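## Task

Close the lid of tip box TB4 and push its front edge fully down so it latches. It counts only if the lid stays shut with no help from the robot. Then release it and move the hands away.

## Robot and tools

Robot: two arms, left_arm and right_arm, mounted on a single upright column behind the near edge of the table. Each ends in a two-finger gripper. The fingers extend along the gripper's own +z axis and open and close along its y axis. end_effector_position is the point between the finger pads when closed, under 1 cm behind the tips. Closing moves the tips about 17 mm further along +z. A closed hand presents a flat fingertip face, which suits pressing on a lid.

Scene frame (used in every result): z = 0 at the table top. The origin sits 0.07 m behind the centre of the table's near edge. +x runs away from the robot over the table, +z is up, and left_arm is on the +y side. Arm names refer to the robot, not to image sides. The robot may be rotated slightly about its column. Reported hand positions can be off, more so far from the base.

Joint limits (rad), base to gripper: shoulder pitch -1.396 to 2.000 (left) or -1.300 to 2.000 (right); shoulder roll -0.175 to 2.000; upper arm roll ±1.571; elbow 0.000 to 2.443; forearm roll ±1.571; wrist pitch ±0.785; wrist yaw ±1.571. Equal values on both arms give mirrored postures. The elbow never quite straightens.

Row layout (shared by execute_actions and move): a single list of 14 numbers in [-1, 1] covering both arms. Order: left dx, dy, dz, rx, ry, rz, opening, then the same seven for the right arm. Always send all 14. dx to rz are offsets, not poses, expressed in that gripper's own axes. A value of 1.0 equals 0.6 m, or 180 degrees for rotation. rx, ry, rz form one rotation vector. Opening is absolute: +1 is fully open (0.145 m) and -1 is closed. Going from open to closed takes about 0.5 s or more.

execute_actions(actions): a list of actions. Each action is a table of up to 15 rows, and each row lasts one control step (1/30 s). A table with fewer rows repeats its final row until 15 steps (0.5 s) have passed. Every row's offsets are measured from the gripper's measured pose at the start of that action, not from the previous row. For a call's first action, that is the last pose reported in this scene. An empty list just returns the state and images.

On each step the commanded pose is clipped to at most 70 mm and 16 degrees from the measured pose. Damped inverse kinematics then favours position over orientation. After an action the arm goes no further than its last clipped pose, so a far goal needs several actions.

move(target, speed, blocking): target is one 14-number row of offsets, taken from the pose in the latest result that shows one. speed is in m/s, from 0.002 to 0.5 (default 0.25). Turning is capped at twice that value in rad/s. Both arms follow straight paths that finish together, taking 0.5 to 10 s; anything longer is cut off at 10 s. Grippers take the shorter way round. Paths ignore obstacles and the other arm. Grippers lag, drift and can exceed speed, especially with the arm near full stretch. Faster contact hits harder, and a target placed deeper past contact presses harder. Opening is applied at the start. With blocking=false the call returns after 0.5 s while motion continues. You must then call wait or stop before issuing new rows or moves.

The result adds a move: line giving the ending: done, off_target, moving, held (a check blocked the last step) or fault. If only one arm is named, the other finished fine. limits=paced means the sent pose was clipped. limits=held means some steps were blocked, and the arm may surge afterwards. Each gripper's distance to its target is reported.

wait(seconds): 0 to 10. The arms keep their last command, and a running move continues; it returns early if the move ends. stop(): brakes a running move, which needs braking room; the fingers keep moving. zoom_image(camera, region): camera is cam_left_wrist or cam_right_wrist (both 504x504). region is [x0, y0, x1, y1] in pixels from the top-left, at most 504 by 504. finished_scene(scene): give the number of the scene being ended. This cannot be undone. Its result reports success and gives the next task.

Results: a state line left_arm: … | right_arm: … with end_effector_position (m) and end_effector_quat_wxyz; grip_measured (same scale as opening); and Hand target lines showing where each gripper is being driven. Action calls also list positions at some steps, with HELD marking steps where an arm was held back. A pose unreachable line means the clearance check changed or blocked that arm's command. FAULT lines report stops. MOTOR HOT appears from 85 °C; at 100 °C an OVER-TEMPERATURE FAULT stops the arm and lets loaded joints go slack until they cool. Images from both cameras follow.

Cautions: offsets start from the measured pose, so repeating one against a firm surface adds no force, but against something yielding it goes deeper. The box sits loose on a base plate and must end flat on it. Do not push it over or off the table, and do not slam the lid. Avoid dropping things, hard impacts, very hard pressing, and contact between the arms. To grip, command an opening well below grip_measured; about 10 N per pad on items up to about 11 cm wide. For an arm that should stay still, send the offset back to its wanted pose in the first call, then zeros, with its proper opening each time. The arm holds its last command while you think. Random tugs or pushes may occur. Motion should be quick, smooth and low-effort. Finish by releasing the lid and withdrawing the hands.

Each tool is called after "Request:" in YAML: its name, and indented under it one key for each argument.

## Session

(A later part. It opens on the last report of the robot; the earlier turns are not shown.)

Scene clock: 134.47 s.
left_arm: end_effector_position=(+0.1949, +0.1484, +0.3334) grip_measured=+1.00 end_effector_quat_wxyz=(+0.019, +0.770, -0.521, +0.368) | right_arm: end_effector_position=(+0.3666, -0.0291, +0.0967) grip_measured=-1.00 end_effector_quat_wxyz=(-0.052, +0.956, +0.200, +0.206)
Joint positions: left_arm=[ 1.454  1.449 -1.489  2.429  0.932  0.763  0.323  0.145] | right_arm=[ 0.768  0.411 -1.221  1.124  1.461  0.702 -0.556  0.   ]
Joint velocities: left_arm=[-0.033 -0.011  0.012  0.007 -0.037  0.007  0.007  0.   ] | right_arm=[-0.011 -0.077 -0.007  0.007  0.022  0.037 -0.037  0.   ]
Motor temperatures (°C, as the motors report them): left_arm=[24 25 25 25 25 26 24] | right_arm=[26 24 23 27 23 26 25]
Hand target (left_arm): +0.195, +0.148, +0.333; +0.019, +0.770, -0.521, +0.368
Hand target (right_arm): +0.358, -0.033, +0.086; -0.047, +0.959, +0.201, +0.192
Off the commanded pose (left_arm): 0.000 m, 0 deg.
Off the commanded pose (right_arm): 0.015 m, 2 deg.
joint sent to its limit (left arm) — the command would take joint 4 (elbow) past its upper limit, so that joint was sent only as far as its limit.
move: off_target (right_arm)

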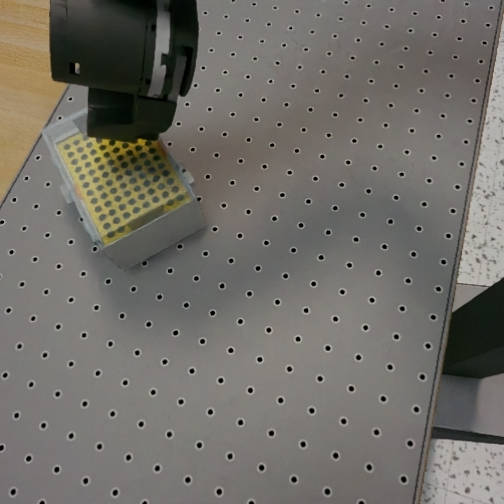

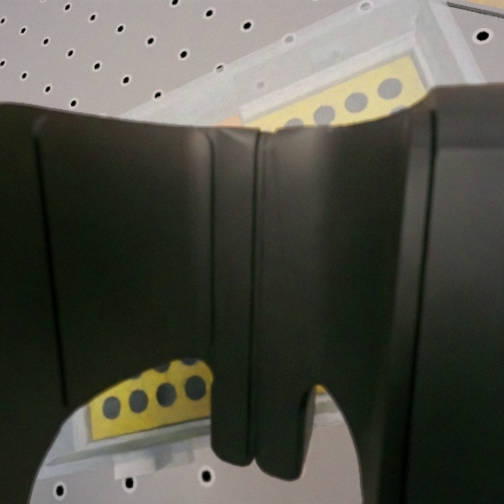

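Request:
move:
  target: [0,0,0,0,0,0,1,0.03,0,-0.01,0,0,0,-1]
  speed: 0.08

Request:
zoom_image:
  camera: "cam_left_wrist"
  region: [30,90,250,290]

Scene clock: 141.60 s.
left_arm: end_effector_position=(+0.1949, +0.1484, +0.3334) grip_measured=+1.00 end_effector_quat_wxyz=(+0.019, +0.770, -0.521, +0.368) | right_arm: end_effector_position=(+0.3801, -0.0231, +0.1104) grip_measured=-1.00 end_effector_quat_wxyz=(-0.053, +0.956, +0.199, +0.209)
Joint positions: left_arm=[ 1.454  1.449 -1.489  2.429  0.932  0.763  0.323  0.145] | right_arm=[ 0.823  0.386 -1.22   1.088  1.485  0.735 -0.556  0.   ]
Joint velocities: left_arm=[-0.033 -0.099  0.002  0.017 -0.051 -0.007 -0.051  0.   ] | right_arm=[-0.011  0.099  0.012 -0.007  0.007  0.066 -0.066 -0.   ]
Motor temperatures (°C, as the motors report them): left_arm=[24 25 25 25 25 26 24] | right_arm=[26 24 23 27 23 26 25]
Hand target (left_arm): +0.195, +0.148, +0.333; +0.019, +0.770, -0.521, +0.368
Hand target (right_arm): +0.380, -0.024, +0.110; -0.052, +0.957, +0.199, +0.206
Off the commanded pose (left_arm): 0.000 m, 0 deg.
Off the commanded pose (right_arm): 0.001 m, 0 deg.
joint sent to its limit (left arm) — the command would take joint 4 (elbow) past its upper limit, so that joint was sent only as far as its limit.
move: done

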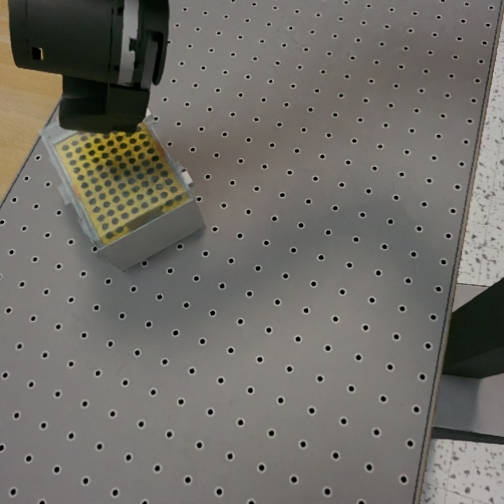

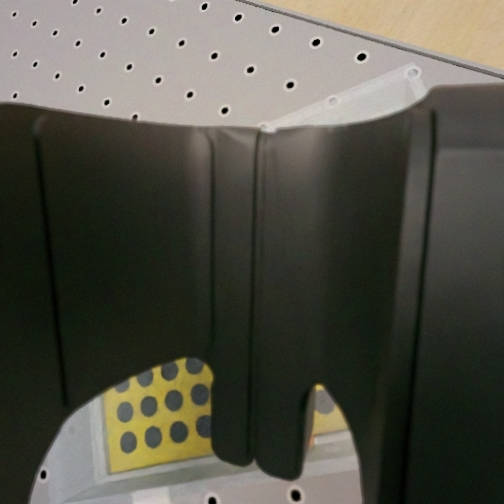

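Region (30, 90, 250, 290) of cam_left_wrist's 504x504 image, scaled by 2.291, with more detail than that image has; it fills the top 458 rows of this view, and the rest is white.

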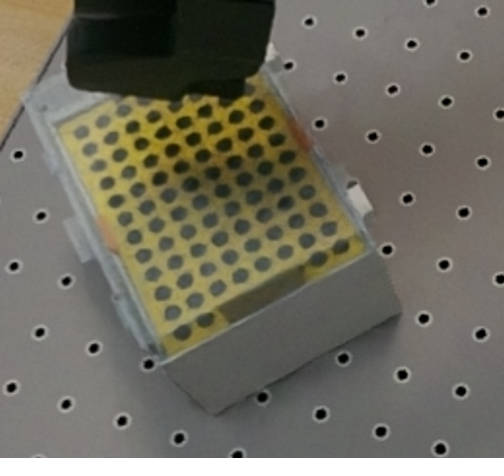

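Request:
move:
  target: [0,0,0,0,0,0,1,-0.054,0,0.054,0,0,0,-1]
  speed: 0.03

Request:
zoom_image:
  camera: "cam_left_wrist"
  region: [30,90,250,290]

Scene clock: 147.13 s.
left_arm: end_effector_position=(+0.1949, +0.1484, +0.3334) grip_measured=+1.00 end_effector_quat_wxyz=(+0.019, +0.770, -0.521, +0.368) | right_arm: end_effector_position=(+0.3878, -0.0184, +0.0971) grip_measured=-1.00 end_effector_quat_wxyz=(-0.064, +0.945, +0.196, +0.256)
Joint positions: left_arm=[ 1.454  1.449 -1.489  2.429  0.932  0.763  0.323  0.145] | right_arm=[ 0.784  0.359 -1.23   1.024  1.364  0.598 -0.461  0.   ]
Joint velocities: left_arm=[-0.011 -0.033 -0.012  0.002  0.022  0.081  0.095 -0.   ] | right_arm=[ 0.121 -0.011  0.002  0.002  0.037  0.022 -0.051  0.   ]
Motor temperatures (°C, as the motors report them): left_arm=[24 25 25 25 25 26 24] | right_arm=[26 24 23 27 23 26 25]
Hand target (left_arm): +0.195, +0.148, +0.333; +0.019, +0.770, -0.521, +0.368
Hand target (right_arm): +0.364, -0.029, +0.069; -0.053, +0.955, +0.201, +0.209
Off the commanded pose (left_arm): 0.000 m, 0 deg.
Off the commanded pose (right_arm): 0.039 m, 6 deg.
joint sent to its limit (left arm) — the command would take joint 4 (elbow) past its upper limit, so that joint was sent only as far as its limit.
move: off_target (right_arm)

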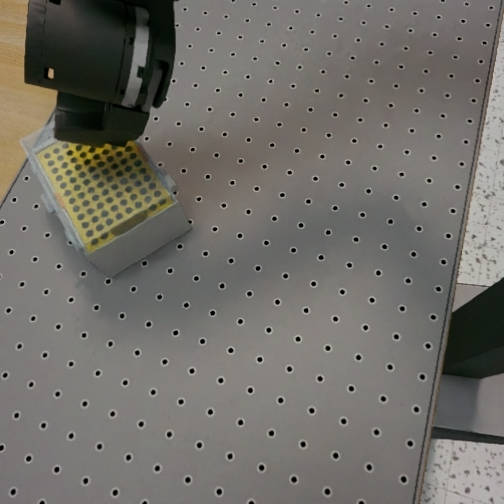

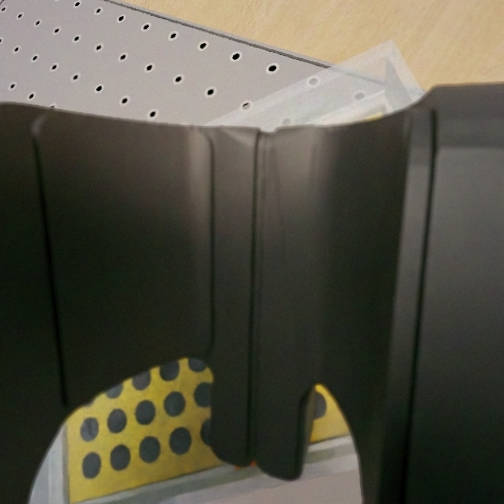

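Region (30, 90, 250, 290) of cam_left_wrist's 504x504 image, scaled by 2.291, with more detail than that image has; it fills the top 458 rows of this view, and the rest is white.

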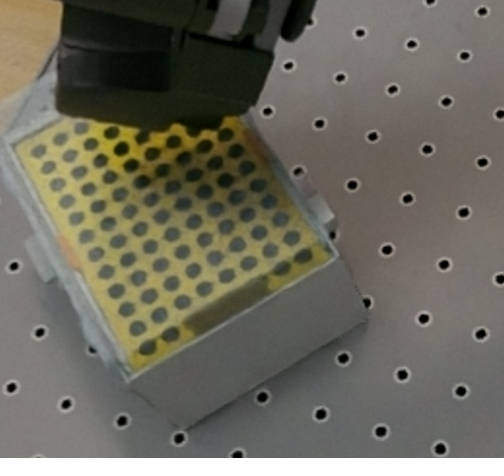

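Request:
move:
  target: [0,0,0,0,0,0,1,0.02,0,-0.055,0,0,0,1]
  speed: 0.08

Request:
zoom_image:
  camera: "cam_left_wrist"
  region: [0,90,220,290]

Scene clock: 150.13 s.
left_arm: end_effector_position=(+0.1949, +0.1484, +0.3334) grip_measured=+1.00 end_effector_quat_wxyz=(+0.019, +0.770, -0.521, +0.368) | right_arm: end_effector_position=(+0.3828, -0.0209, +0.1316) grip_measured=+1.00 end_effector_quat_wxyz=(-0.066, +0.945, +0.194, +0.256)
Joint positions: left_arm=[ 1.454  1.449 -1.489  2.429  0.932  0.763  0.323  0.145] | right_arm=[ 0.793  0.445 -1.175  1.228  1.463  0.684 -0.603  0.145]
Joint velocities: left_arm=[-0.011  0.033 -0.002  0.012 -0.022 -0.022 -0.037 -0.   ] | right_arm=[-0.011  0.011 -0.012  0.017 -0.007 -0.051 -0.037 -0.   ]
Motor temperatures (°C, as the motors report them): left_arm=[24 25 25 25 25 26 24] | right_arm=[26 24 23 27 23 26 25]
Hand target (left_arm): +0.195, +0.148, +0.333; +0.019, +0.770, -0.521, +0.368
Hand target (right_arm): +0.382, -0.022, +0.131; -0.064, +0.945, +0.194, +0.255
Off the commanded pose (left_arm): 0.000 m, 0 deg.
Off the commanded pose (right_arm): 0.001 m, 0 deg.
joint sent to its limit (left arm) — the command would take joint 4 (elbow) past its upper limit, so that joint was sent only as far as its limit.
move: done

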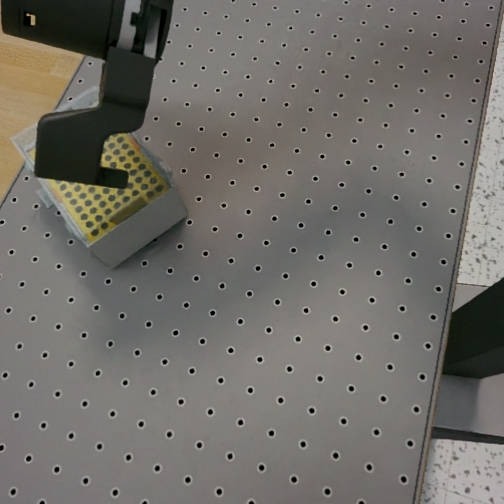

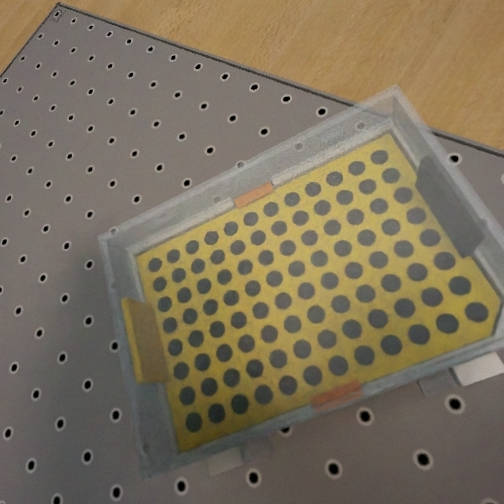

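Region (0, 90, 220, 290) of cam_left_wrist's 504x504 image, scaled by 2.291, with more detail than that image has; it fills the top 458 rows of this view, and the rest is white.

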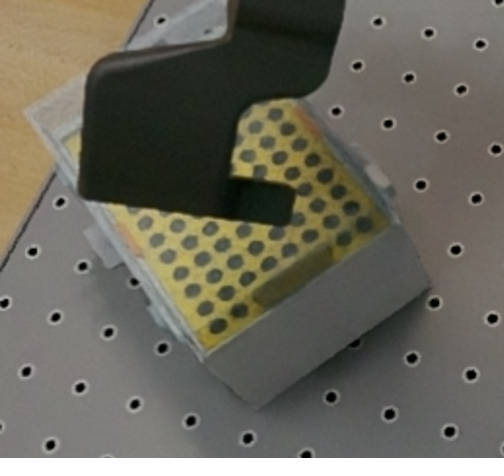

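Request:
move:
  target: [0,0,0,0,0,0,1,0.03,-0.015,-0.04,0.152,-0.125,-0.576,-1]
  speed: 0.3

Scene clock: 166.33 s.
left_arm: end_effector_position=(+0.1949, +0.1484, +0.3334) grip_measured=+1.00 end_effector_quat_wxyz=(+0.019, +0.770, -0.521, +0.368) | right_arm: end_effector_position=(+0.3822, -0.0139, +0.1627) grip_measured=-1.00 end_effector_quat_wxyz=(-0.002, +0.424, +0.906, -0.003)
Joint positions: left_arm=[ 1.454  1.449 -1.489  2.429  0.932  0.763  0.323  0.145] | right_arm=[ 1.237  0.158 -1.575  0.692 -0.161  0.034  1.289  0.   ]
Joint velocities: left_arm=[-0.055  0.121 -0.002  0.002  0.037  0.051 -0.022 -0.   ] | right_arm=[-0.011 -0.011 -0.002 -0.012 -0.022  0.037  0.037 -0.   ]
Motor temperatures (°C, as the motors report them): left_arm=[24 25 25 25 25 26 24] | right_arm=[27 24 23 27 23 26 25]
Hand target (left_arm): +0.195, +0.148, +0.333; +0.019, +0.770, -0.521, +0.368
Hand target (right_arm): +0.382, -0.015, +0.163; -0.001, +0.422, +0.906, -0.007
Off the commanded pose (left_arm): 0.000 m, 0 deg.
Off the commanded pose (right_arm): 0.002 m, 1 deg.
joint sent to its limit (left arm) — the command would take joint 4 (elbow) past its upper limit, so that joint was sent only as far as its limit.
move: done

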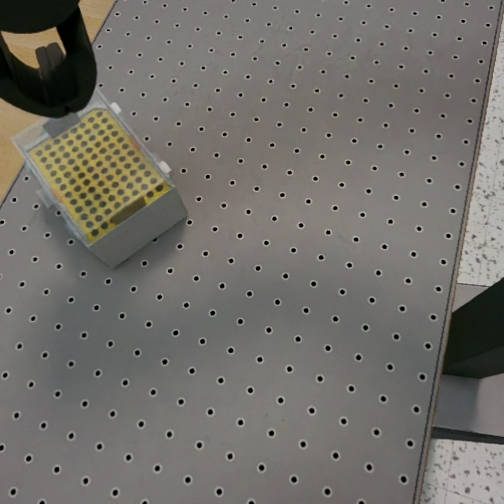

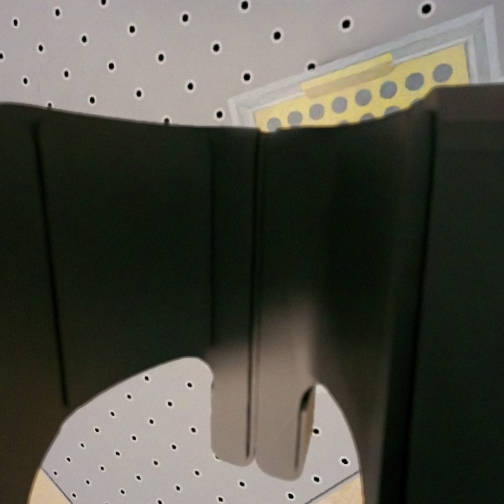

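Request:
move:
  target: [0,0,0,0,0,0,1,0,0.07,0.05,0,0,0,1]
  speed: 0.1

Scene clock: 179.60 s.
left_arm: end_effector_position=(+0.1949, +0.1484, +0.3334) grip_measured=+1.00 end_effector_quat_wxyz=(+0.019, +0.770, -0.521, +0.368) | right_arm: end_effector_position=(+0.4136, +0.0129, +0.1346) grip_measured=+1.00 end_effector_quat_wxyz=(+0.042, +0.422, +0.904, +0.053)
Joint positions: left_arm=[ 1.454  1.449 -1.489  2.429  0.932  0.763  0.323  0.145] | right_arm=[ 1.18  -0.159 -1.576  0.097 -0.221 -0.219  1.045  0.145]
Joint velocities: left_arm=[ 0.011 -0.099  0.002 -0.012 -0.007 -0.007  0.081 -0.   ] | right_arm=[-0.055 -0.077 -0.007 -0.017 -0.037 -0.037 -0.007 -0.   ]
Motor temperatures (°C, as the motors report them): left_arm=[24 25 25 25 25 26 24] | right_arm=[28 24 23 27 23 26 25]
Hand target (left_arm): +0.195, +0.148, +0.333; +0.019, +0.770, -0.521, +0.368
Hand target (right_arm): +0.414, +0.013, +0.134; +0.043, +0.422, +0.904, +0.053
Off the commanded pose (left_arm): 0.000 m, 0 deg.
Off the commanded pose (right_arm): 0.002 m, 8 deg.
joint sent to its limit (left arm) — the command would take joint 4 (elbow) past its upper limit, so that joint was sent only as far as its limit.
joint sent to its limit (right arm) — the command would take joint 2 (shoulder roll) past its lower limit, so that joint was sent only as far as its limit.
move: off_target (right_arm)

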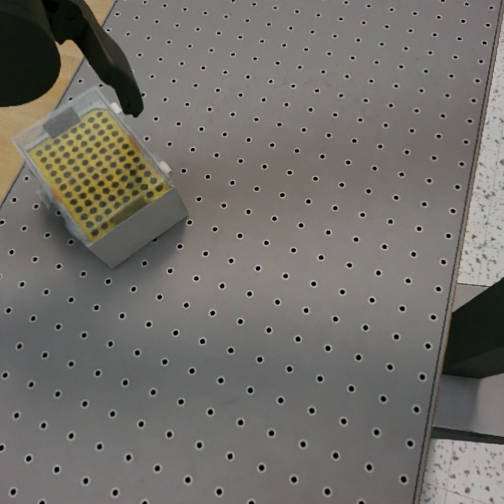

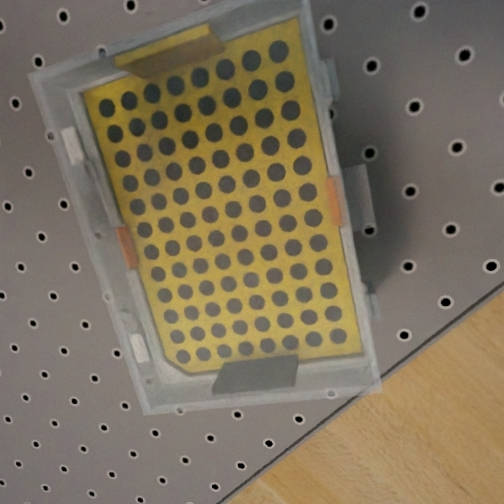

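Request:
move:
  target: [0,0,0,0,0,0,1,0,-0.03,0.05,0,0,0,1]
  speed: 0.06

Scene clock: 186.83 s.
left_arm: end_effector_position=(+0.1949, +0.1484, +0.3334) grip_measured=+1.00 end_effector_quat_wxyz=(+0.019, +0.770, -0.521, +0.368) | right_arm: end_effector_position=(+0.4035, +0.0032, +0.1033) grip_measured=+1.00 end_effector_quat_wxyz=(+0.043, +0.423, +0.903, +0.054)
Joint positions: left_arm=[ 1.454  1.449 -1.489  2.429  0.932  0.763  0.323  0.145] | right_arm=[ 1.101 -0.159 -1.576  0.06  -0.259 -0.233  0.955  0.145]
Joint velocities: left_arm=[ 0.077  0.033 -0.002 -0.012 -0.007 -0.037 -0.051  0.   ] | right_arm=[-0.033 -0.033 -0.022 -0.012 -0.066 -0.037  0.007  0.   ]
Motor temperatures (°C, as the motors report them): left_arm=[24 25 25 25 25 26 24] | right_arm=[28 24 23 27 23 26 25]
Hand target (left_arm): +0.195, +0.148, +0.333; +0.019, +0.770, -0.521, +0.368
Hand target (right_arm): +0.403, +0.003, +0.102; +0.044, +0.421, +0.904, +0.055
Off the commanded pose (left_arm): 0.000 m, 0 deg.
Off the commanded pose (right_arm): 0.001 m, 0 deg.
joint sent to its limit (left arm) — the command would take joint 4 (elbow) past its upper limit, so that joint was sent only as far as its limit.
joint sent to its limit (right arm) — the command would take joint 2 (shoulder roll) past its lower limit, so that joint was sent only as far as its limit.
move: done

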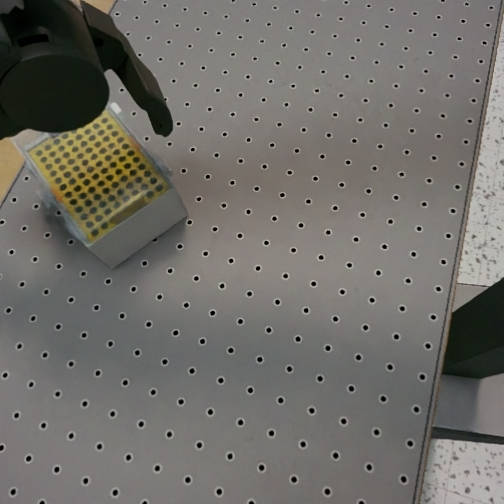

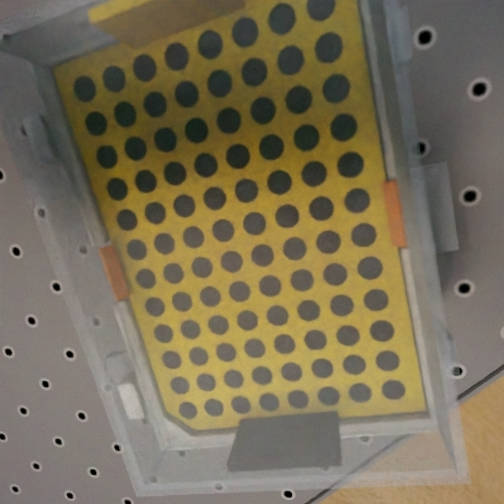

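Request:
move:
  target: [0,0,0,0,0,0,1,0,-0.008,0.095,0,0,0,1]
  speed: 0.05

Scene clock: 193.60 s.
left_arm: end_effector_position=(+0.1949, +0.1484, +0.3334) grip_measured=+1.00 end_effector_quat_wxyz=(+0.019, +0.770, -0.521, +0.368) | right_arm: end_effector_position=(+0.4053, +0.0057, +0.0468) grip_measured=+1.00 end_effector_quat_wxyz=(+0.141, +0.413, +0.885, +0.162)
Joint positions: left_arm=[ 1.454  1.449 -1.489  2.429  0.932  0.763  0.323  0.145] | right_arm=[ 0.91  -0.156 -1.576  0.028 -0.394 -0.142  0.47   0.145]
Joint velocities: left_arm=[-0.033  0.011 -0.002  0.007  0.037  0.007 -0.051 -0.   ] | right_arm=[ 0.011 -0.011  0.002 -0.002 -0.007 -0.007 -0.037  0.   ]
Motor temperatures (°C, as the motors report them): left_arm=[24 25 25 25 25 26 24] | right_arm=[28 24 23 27 23 26 25]
Hand target (left_arm): +0.195, +0.148, +0.333; +0.019, +0.770, -0.521, +0.368
Hand target (right_arm): +0.406, +0.005, +0.046; +0.144, +0.413, +0.885, +0.162
Off the commanded pose (left_arm): 0.000 m, 0 deg.
Off the commanded pose (right_arm): 0.003 m, 17 deg; orientation clipped at the last step of the last action.
elbow stopped short (right arm): the move would have taken joint 4 (elbow) straighter than the controller allows; a more bent joint 4 avoids this.
joint sent to its limit (left arm) — the command would take joint 4 (elbow) past its upper limit, so that joint was sent only as far as its limit.
move: off_target (right_arm); limits=paced

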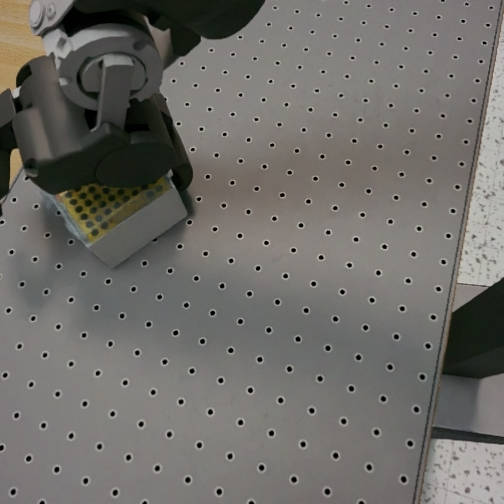

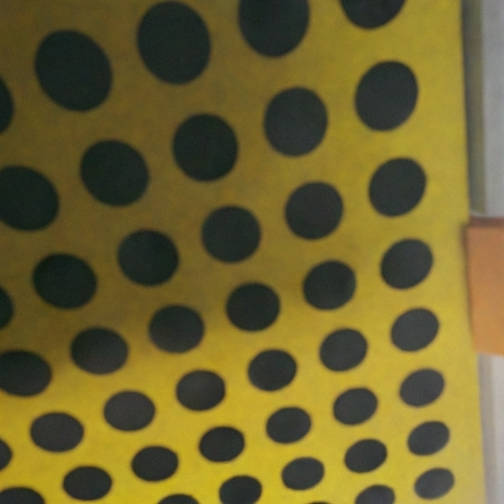

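Request:
move:
  target: [0,0,0,0,0,0,1,0.033,-0.208,-0.097,0.13,0,0,1]
  speed: 0.05

Scene clock: 203.33 s.
left_arm: end_effector_position=(+0.1949, +0.1484, +0.3334) grip_measured=+1.00 end_effector_quat_wxyz=(+0.019, +0.770, -0.521, +0.368) | right_arm: end_effector_position=(+0.3071, -0.0500, +0.0570) grip_measured=+1.00 end_effector_quat_wxyz=(+0.086, +0.426, +0.900, +0.023)
Joint positions: left_arm=[ 1.454  1.449 -1.489  2.429  0.932  0.763  0.323  0.145] | right_arm=[ 0.841  0.387 -1.561  1.124 -0.483  0.389  0.96   0.145]
Joint velocities: left_arm=[ 0.011 -0.011 -0.012 -0.017 -0.051 -0.051 -0.037 -0.   ] | right_arm=[-0.011 -0.033  0.007  0.002 -0.007 -0.037 -0.007  0.   ]
Motor temperatures (°C, as the motors report them): left_arm=[24 25 25 25 25 26 24] | right_arm=[28 24 23 27 23 26 25]
Hand target (left_arm): +0.195, +0.148, +0.333; +0.019, +0.770, -0.521, +0.368
Hand target (right_arm): +0.285, -0.064, +0.045; +0.055, +0.432, +0.900, -0.021
Off the commanded pose (left_arm): 0.000 m, 0 deg.
Off the commanded pose (right_arm): 0.028 m, 6 deg.
joint sent to its limit (left arm) — the command would take joint 4 (elbow) past its upper limit, so that joint was sent only as far as its limit.
move: off_target (right_arm)

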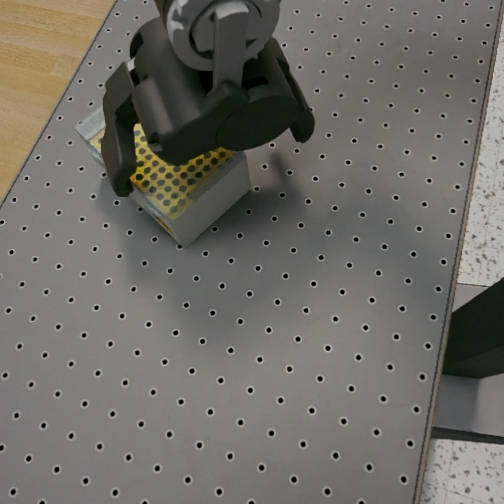

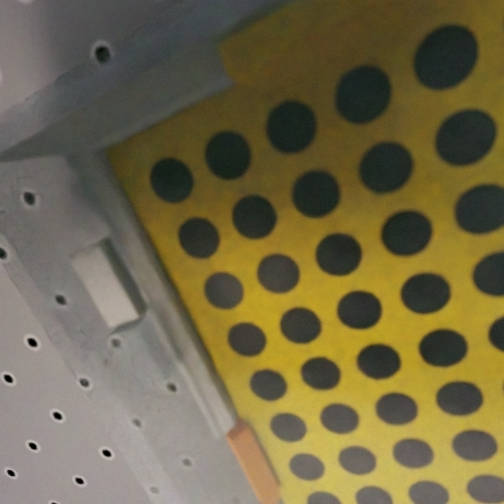

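Request:
move:
  target: [0,0,0,0,0,0,1,0,0.02,-0.16,0,0,0,1]
  speed: 0.07

Scene clock: 208.47 s.
left_arm: end_effector_position=(+0.1949, +0.1484, +0.3334) grip_measured=+1.00 end_effector_quat_wxyz=(+0.019, +0.770, -0.521, +0.368) | right_arm: end_effector_position=(+0.3007, -0.0390, +0.1535) grip_measured=+1.00 end_effector_quat_wxyz=(+0.088, +0.426, +0.900, +0.027)
Joint positions: left_arm=[ 1.454  1.449 -1.489  2.429  0.932  0.763  0.323  0.145] | right_arm=[ 1.066  0.527 -1.561  1.546 -0.441  0.58   1.239  0.145]
Joint velocities: left_arm=[ 0.055 -0.011  0.002  0.002 -0.081  0.022  0.095  0.   ] | right_arm=[-0.033 -0.011  0.007 -0.022 -0.022  0.022  0.022  0.   ]
Motor temperatures (°C, as the motors report them): left_arm=[24 25 25 25 25 26 24] | right_arm=[27 24 23 27 23 26 26]
Hand target (left_arm): +0.195, +0.148, +0.333; +0.019, +0.770, -0.521, +0.368
Hand target (right_arm): +0.300, -0.040, +0.153; +0.086, +0.428, +0.899, +0.023
Off the commanded pose (left_arm): 0.000 m, 0 deg.
Off the commanded pose (right_arm): 0.001 m, 1 deg.
joint sent to its limit (left arm) — the command would take joint 4 (elbow) past its upper limit, so that joint was sent only as far as its limit.
move: done

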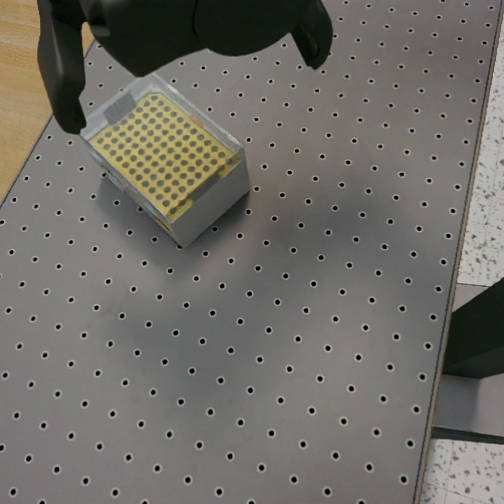

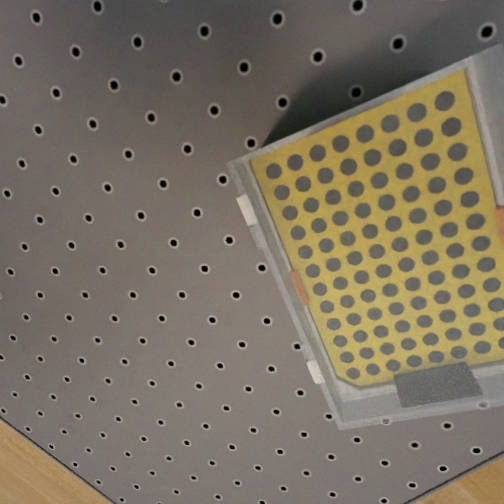

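Request:
move:
  target: [0,0,0,0,0,0,1,-0.03,0.125,0.07,0.05,0,-0.12,1]
  speed: 0.15

Scene clock: 214.70 s.
left_arm: end_effector_position=(+0.1949, +0.1484, +0.3334) grip_measured=+1.00 end_effector_quat_wxyz=(+0.019, +0.770, -0.521, +0.368) | right_arm: end_effector_position=(+0.3767, -0.0072, +0.1266) grip_measured=+1.00 end_effector_quat_wxyz=(+0.058, +0.257, +0.963, -0.063)
Joint positions: left_arm=[ 1.454  1.449 -1.489  2.429  0.932  0.763  0.323  0.145] | right_arm=[ 1.134  0.018 -1.574  0.566 -0.482 -0.214  1.244  0.145]
Joint velocities: left_arm=[ 0.033 -0.099 -0.002 -0.002 -0.037  0.022  0.022  0.   ] | right_arm=[-0.011 -0.077  0.007 -0.012  0.022  0.007 -0.081  0.   ]
Motor temperatures (°C, as the motors report them): left_arm=[24 25 25 25 25 26 24] | right_arm=[27 24 23 27 23 26 25]
Hand target (left_arm): +0.195, +0.148, +0.333; +0.019, +0.770, -0.521, +0.368
Hand target (right_arm): +0.378, -0.008, +0.127; +0.060, +0.256, +0.963, -0.062
Off the commanded pose (left_arm): 0.000 m, 0 deg.
Off the commanded pose (right_arm): 0.003 m, 0 deg.
joint sent to its limit (left arm) — the command would take joint 4 (elbow) past its upper limit, so that joint was sent only as far as its limit.
move: done

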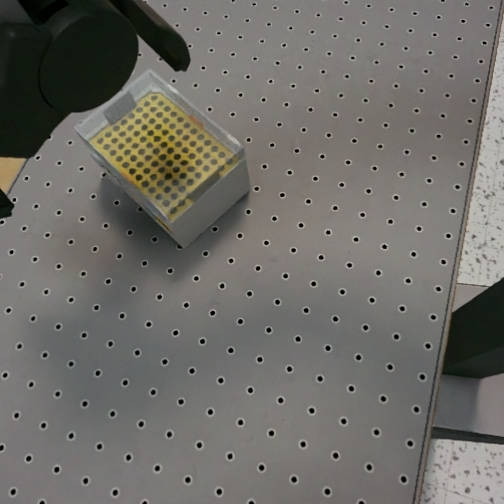

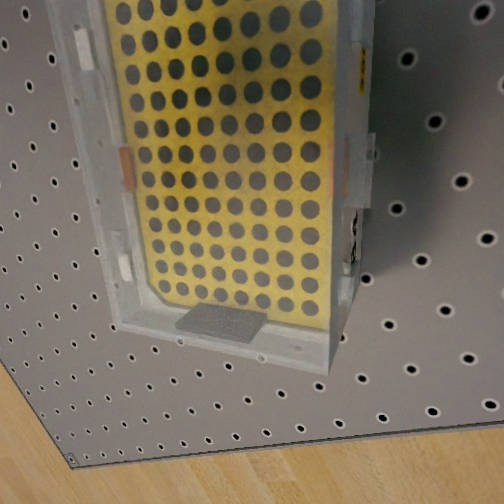

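Request:
move:
  target: [0,0,0,0,0,0,1,0.005,0.03,0.03,-0.02,0.04,0,1]
  speed: 0.08

Request:
move:
  target: [0,0,0,0,0,0,1,0,0,0,0,0,0,-1]

Scene clock: 221.30 s.
left_arm: end_effector_position=(+0.1949, +0.1484, +0.3334) grip_measured=+1.00 end_effector_quat_wxyz=(+0.019, +0.770, -0.521, +0.368) | right_arm: end_effector_position=(+0.3855, +0.0062, +0.1094) grip_measured=+1.00 end_effector_quat_wxyz=(+0.021, +0.258, +0.966, -0.006)
Joint positions: left_arm=[ 1.454  1.449 -1.489  2.429  0.932  0.763  0.323  0.145] | right_arm=[ 1.114 -0.159 -1.551  0.14  -0.455 -0.472  1.057  0.145]
Joint velocities: left_arm=[-0.033  0.011  0.002 -0.002 -0.007  0.051 -0.051  0.   ] | right_arm=[ 0.011  0.121 -0.007  0.002  0.007  0.022  0.007  0.   ]
Motor temperatures (°C, as the motors report them): left_arm=[24 25 25 25 25 26 24] | right_arm=[28 24 23 27 23 26 25]
Hand target (left_arm): +0.195, +0.148, +0.333; +0.019, +0.770, -0.521, +0.368
Hand target (right_arm): +0.384, +0.007, +0.108; +0.018, +0.257, +0.966, -0.004
Off the commanded pose (left_arm): 0.000 m, 0 deg.
Off the commanded pose (right_arm): 0.003 m, 2 deg.
joint sent to its limit (left arm) — the command would take joint 4 (elbow) past its upper limit, so that joint was sent only as far as its limit.
joint sent to its limit (right arm) — the command would take joint 2 (shoulder roll) past its lower limit, so that joint was sent only as far as its limit.
move: done

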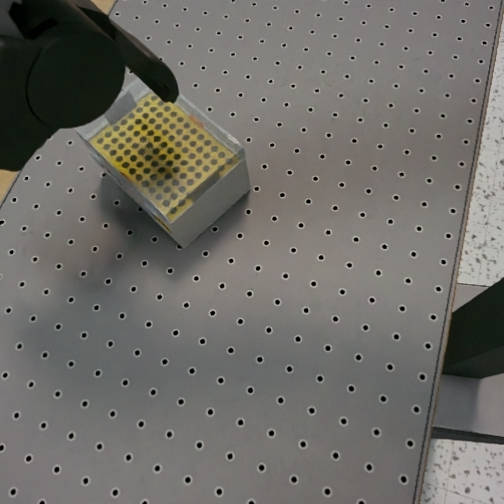

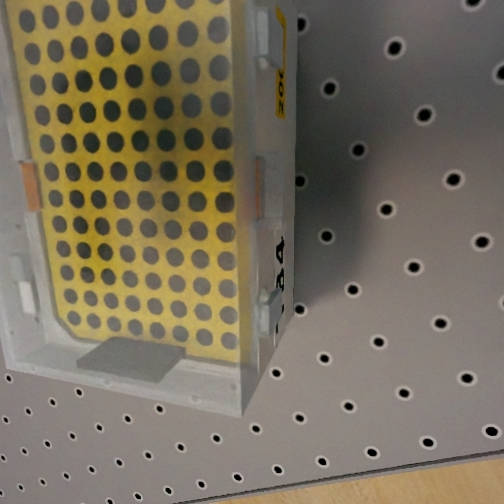

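Scene clock: 221.97 s.
left_arm: end_effector_position=(+0.1949, +0.1484, +0.3334) grip_measured=+1.00 end_effector_quat_wxyz=(+0.019, +0.770, -0.521, +0.368) | right_arm: end_effector_position=(+0.3855, +0.0062, +0.1094) grip_measured=-1.00 end_effector_quat_wxyz=(+0.021, +0.258, +0.966, -0.006)
Joint positions: left_arm=[ 1.454  1.449 -1.489  2.429  0.932  0.763  0.323  0.145] | right_arm=[ 1.114 -0.159 -1.551  0.14  -0.455 -0.472  1.057  0.   ]
Joint velocities: left_arm=[-0.055  0.011 -0.007  0.002  0.11  -0.037  0.007  0.   ] | right_arm=[ 0.011  0.011 -0.017 -0.012 -0.007 -0.007 -0.007 -0.   ]
Motor temperatures (°C, as the motors report them): left_arm=[24 25 25 25 25 26 24] | right_arm=[28 24 23 27 23 26 25]
Hand target (left_arm): +0.195, +0.148, +0.333; +0.019, +0.770, -0.521, +0.368
Hand target (right_arm): +0.385, +0.006, +0.109; +0.021, +0.258, +0.966, -0.006
Off the commanded pose (left_arm): 0.000 m, 0 deg.
Off the commanded pose (right_arm): 0.000 m, 0 deg.
joint sent to its limit (left arm) — the command would take joint 4 (elbow) past its upper limit, so that joint was sent only as far as its limit.
move: done

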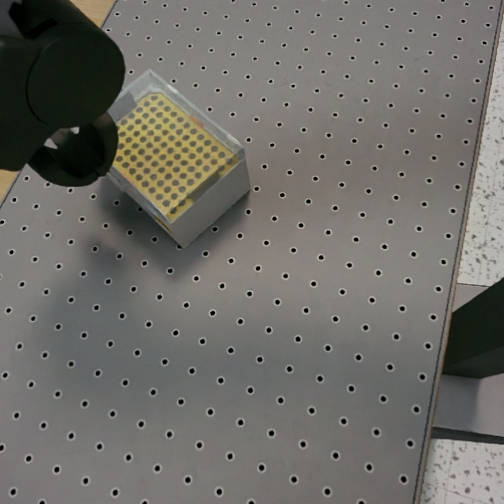

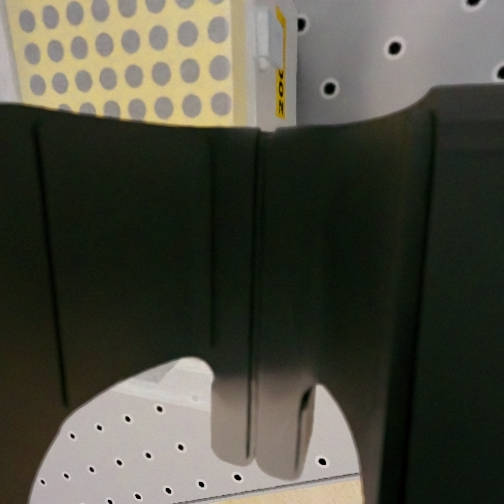

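Request:
move:
  target: [0,0,0,0,0,0,1,0,-0.022,0.01,0,0,0,-1]
  speed: 0.06

Request:
move:
  target: [0,0,0,0,0,0,1,0,0,0.055,0,0,0,-1]
  speed: 0.03

Request:
zoom_image:
  camera: "cam_left_wrist"
  region: [50,60,270,260]

Scene clock: 231.20 s.
left_arm: end_effector_position=(+0.1949, +0.1484, +0.3334) grip_measured=+1.00 end_effector_quat_wxyz=(+0.019, +0.770, -0.521, +0.368) | right_arm: end_effector_position=(+0.3809, -0.0045, +0.1044) grip_measured=-1.00 end_effector_quat_wxyz=(+0.022, +0.257, +0.966, -0.003)
Joint positions: left_arm=[ 1.454  1.449 -1.489  2.429  0.932  0.763  0.323  0.145] | right_arm=[ 1.094 -0.022 -1.551  0.372 -0.452 -0.379  1.078  0.   ]
Joint velocities: left_arm=[-0.055  0.033 -0.007 -0.002 -0.022 -0.022  0.11   0.   ] | right_arm=[-0.055 -0.077 -0.002  0.012 -0.037  0.007 -0.007  0.   ]
Motor temperatures (°C, as the motors report them): left_arm=[24 25 25 25 25 26 24] | right_arm=[28 24 23 27 23 26 25]
Hand target (left_arm): +0.195, +0.148, +0.333; +0.019, +0.770, -0.521, +0.368
Hand target (right_arm): +0.379, -0.005, +0.103; +0.021, +0.258, +0.966, -0.006
Off the commanded pose (left_arm): 0.000 m, 0 deg.
Off the commanded pose (right_arm): 0.002 m, 0 deg.
joint sent to its limit (left arm) — the command would take joint 4 (elbow) past its upper limit, so that joint was sent only as far as its limit.
move: done

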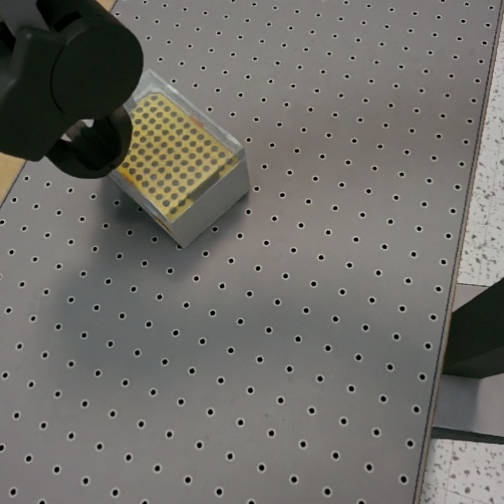

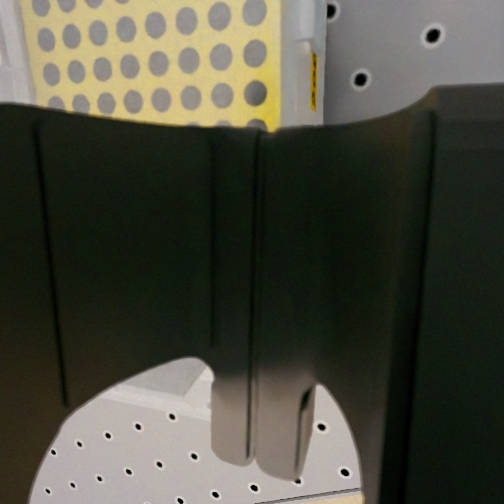

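Scene clock: 232.93 s.
left_arm: end_effector_position=(+0.1949, +0.1484, +0.3334) grip_measured=+1.00 end_effector_quat_wxyz=(+0.019, +0.770, -0.521, +0.368) | right_arm: end_effector_position=(+0.3831, -0.0040, +0.0735) grip_measured=-1.00 end_effector_quat_wxyz=(+0.047, +0.256, +0.965, +0.022)
Joint positions: left_arm=[ 1.454  1.449 -1.489  2.429  0.932  0.763  0.323  0.145] | right_arm=[ 1.023 -0.159 -1.577  0.071 -0.546 -0.468  0.847  0.   ]
Joint velocities: left_arm=[ 0.011  0.011 -0.007 -0.002  0.095 -0.066  0.081 -0.   ] | right_arm=[ 0.033 -0.011  0.007 -0.002  0.11  -0.007 -0.007 -0.   ]
Motor temperatures (°C, as the motors report them): left_arm=[24 25 25 25 25 26 24] | right_arm=[28 24 23 27 23 26 25]
Hand target (left_arm): +0.195, +0.148, +0.333; +0.019, +0.770, -0.521, +0.368
Hand target (right_arm): +0.382, -0.005, +0.072; +0.046, +0.256, +0.965, +0.019
Off the commanded pose (left_arm): 0.000 m, 0 deg.
Off the commanded pose (right_arm): 0.002 m, 4 deg.
joint sent to its limit (left arm) — the command would take joint 4 (elbow) past its upper limit, so that joint was sent only as far as its limit.
joint sent to its limit (right arm) — the command would take joint 2 (shoulder roll) past its lower limit, so that joint was sent only as far as its limit.
move: off_target (right_arm)

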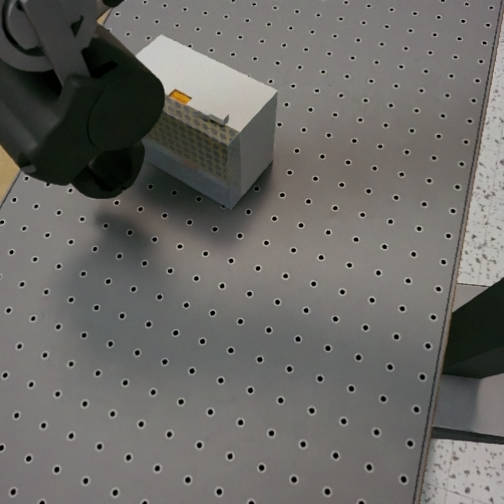

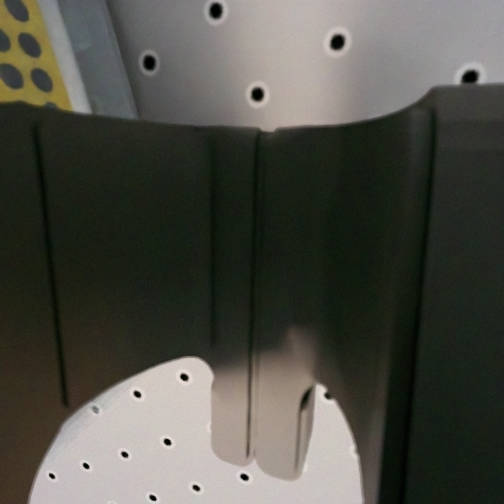

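Region (50, 60, 270, 260) of cam_left_wrist's 504x504 image, scaled by 2.291, with more detail than that image has; it fills the top 458 rows of this view, and the rest is white.

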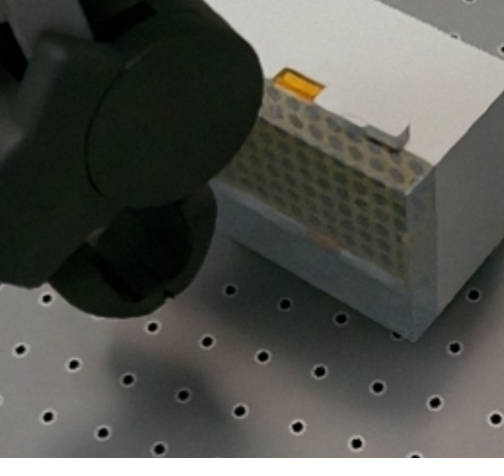

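Request:
move:
  target: [0,0,0,0,0,0,1,0,0.01,-0.1,0,0,0,-1]
  speed: 0.1

Request:
move:
  target: [0,0,0,0,0,0,1,0,-0.11,0,0.03,0,-0.06,1]
  speed: 0.15

Scene clock: 246.90 s.
left_arm: end_effector_position=(+0.1949, +0.1484, +0.3334) grip_measured=+1.00 end_effector_quat_wxyz=(+0.019, +0.770, -0.521, +0.368) | right_arm: end_effector_position=(+0.3810, +0.0007, +0.1338) grip_measured=-1.00 end_effector_quat_wxyz=(+0.049, +0.255, +0.965, +0.025)
Joint positions: left_arm=[ 1.454  1.449 -1.489  2.429  0.932  0.763  0.323  0.145] | right_arm=[ 1.128  0.144 -1.514  0.733 -0.458 -0.213  1.141  0.   ]
Joint velocities: left_arm=[ 0.055 -0.033  0.002 -0.012 -0.081  0.022 -0.007 -0.   ] | right_arm=[-0.055 -0.055  0.007  0.002  0.007 -0.037  0.037  0.   ]
Motor temperatures (°C, as the motors report them): left_arm=[24 25 25 25 25 26 24] | right_arm=[28 24 23 27 23 26 25]
Hand target (left_arm): +0.195, +0.148, +0.333; +0.019, +0.770, -0.521, +0.368
Hand target (right_arm): +0.380, -0.001, +0.133; +0.047, +0.257, +0.965, +0.022
Off the commanded pose (left_arm): 0.000 m, 0 deg.
Off the commanded pose (right_arm): 0.001 m, 1 deg.
joint sent to its limit (left arm) — the command would take joint 4 (elbow) past its upper limit, so that joint was sent only as far as its limit.
move: done

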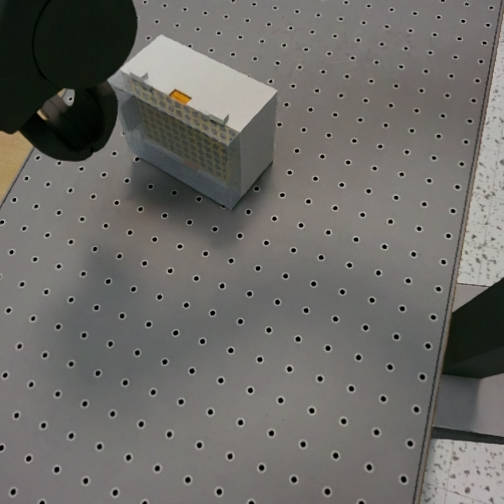

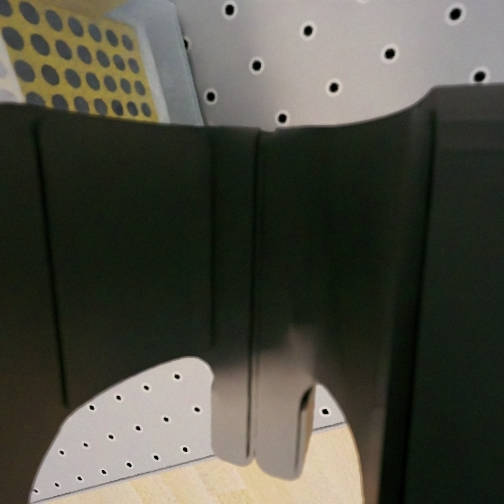

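Scene clock: 247.87 s.
left_arm: end_effector_position=(+0.1949, +0.1484, +0.3334) grip_measured=+1.00 end_effector_quat_wxyz=(+0.019, +0.770, -0.521, +0.368) | right_arm: end_effector_position=(+0.3504, -0.0552, +0.1294) grip_measured=+1.00 end_effector_quat_wxyz=(+0.042, +0.168, +0.985, -0.021)
Joint positions: left_arm=[ 1.454  1.449 -1.489  2.429  0.932  0.763  0.323  0.145] | right_arm=[ 1.105  0.404 -1.574  1.087 -0.509 -0.269  1.196  0.145]
Joint velocities: left_arm=[ 0.011  0.033 -0.002 -0.002  0.022 -0.007 -0.066  0.   ] | right_arm=[-0.011 -0.055  0.007 -0.012  0.007 -0.051 -0.007  0.   ]
Motor temperatures (°C, as the motors report them): left_arm=[24 25 25 25 25 26 24] | right_arm=[28 24 23 27 23 26 25]
Hand target (left_arm): +0.195, +0.148, +0.333; +0.019, +0.770, -0.521, +0.368
Hand target (right_arm): +0.348, -0.057, +0.128; +0.039, +0.164, +0.985, -0.026
Off the commanded pose (left_arm): 0.000 m, 0 deg.
Off the commanded pose (right_arm): 0.002 m, 1 deg.
joint sent to its limit (left arm) — the command would take joint 4 (elbow) past its upper limit, so that joint was sent only as far as its limit.
joint sent to its limit (right arm) — the command would take joint 3 (upper arm roll) past its lower limit, so that joint was sent only as far as its limit.
move: done

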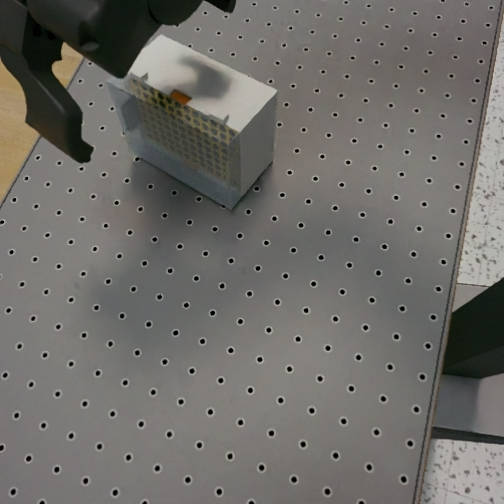

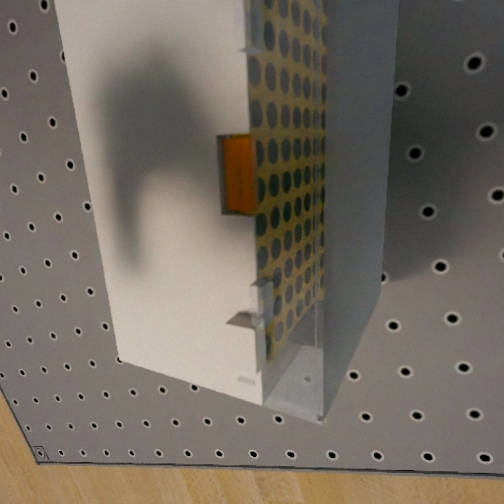

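Request:
move:
  target: [0,0,0,0,0,0,1,0,-0.03,0.155,0,0,-0.03,1]
  speed: 0.05

Scene clock: 253.00 s.
left_arm: end_effector_position=(+0.1949, +0.1484, +0.3334) grip_measured=+1.00 end_effector_quat_wxyz=(+0.019, +0.770, -0.521, +0.368) | right_arm: end_effector_position=(+0.3595, -0.0555, +0.0520) grip_measured=+1.00 end_effector_quat_wxyz=(+0.043, +0.117, +0.992, +0.013)
Joint positions: left_arm=[ 1.454  1.449 -1.489  2.429  0.932  0.763  0.323  0.145] | right_arm=[ 0.939  0.211 -1.564  0.606 -0.77  -0.509  0.804  0.145]
Joint velocities: left_arm=[-0.077 -0.055  0.007  0.007 -0.007 -0.037 -0.022 -0.   ] | right_arm=[ 0.099 -0.055  0.002  0.002 -0.007  0.037 -0.037  0.   ]
Motor temperatures (°C, as the motors report them): left_arm=[24 25 25 25 25 26 24] | right_arm=[28 24 23 27 23 26 25]
Hand target (left_arm): +0.195, +0.148, +0.333; +0.019, +0.770, -0.521, +0.368
Hand target (right_arm): +0.351, -0.076, +0.039; +0.040, +0.119, +0.992, -0.024
Off the commanded pose (left_arm): 0.000 m, 0 deg.
Off the commanded pose (right_arm): 0.027 m, 4 deg.
joint sent to its limit (left arm) — the command would take joint 4 (elbow) past its upper limit, so that joint was sent only as far as its limit.
joint sent to its limit (right arm) — the command would take joint 3 (upper arm roll) past its lower limit, so that joint was sent only as far as its limit.
move: off_target (right_arm)

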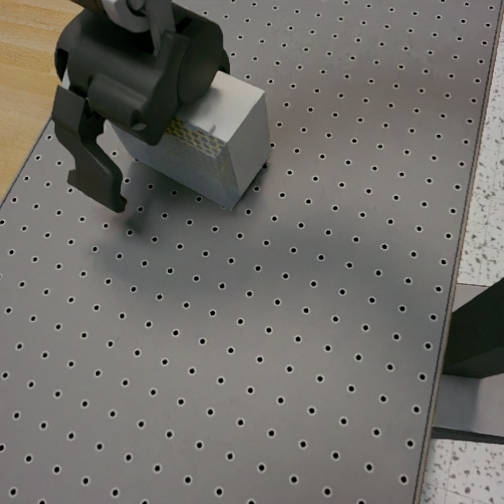

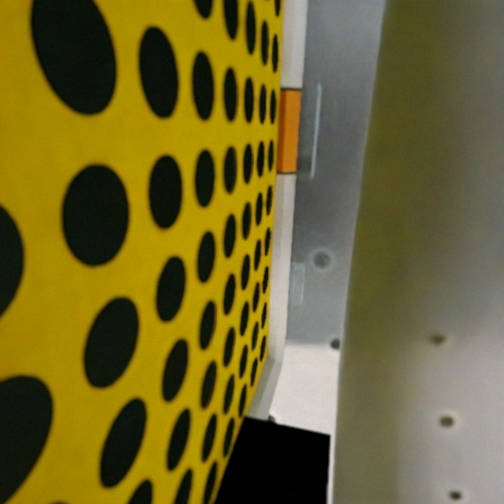

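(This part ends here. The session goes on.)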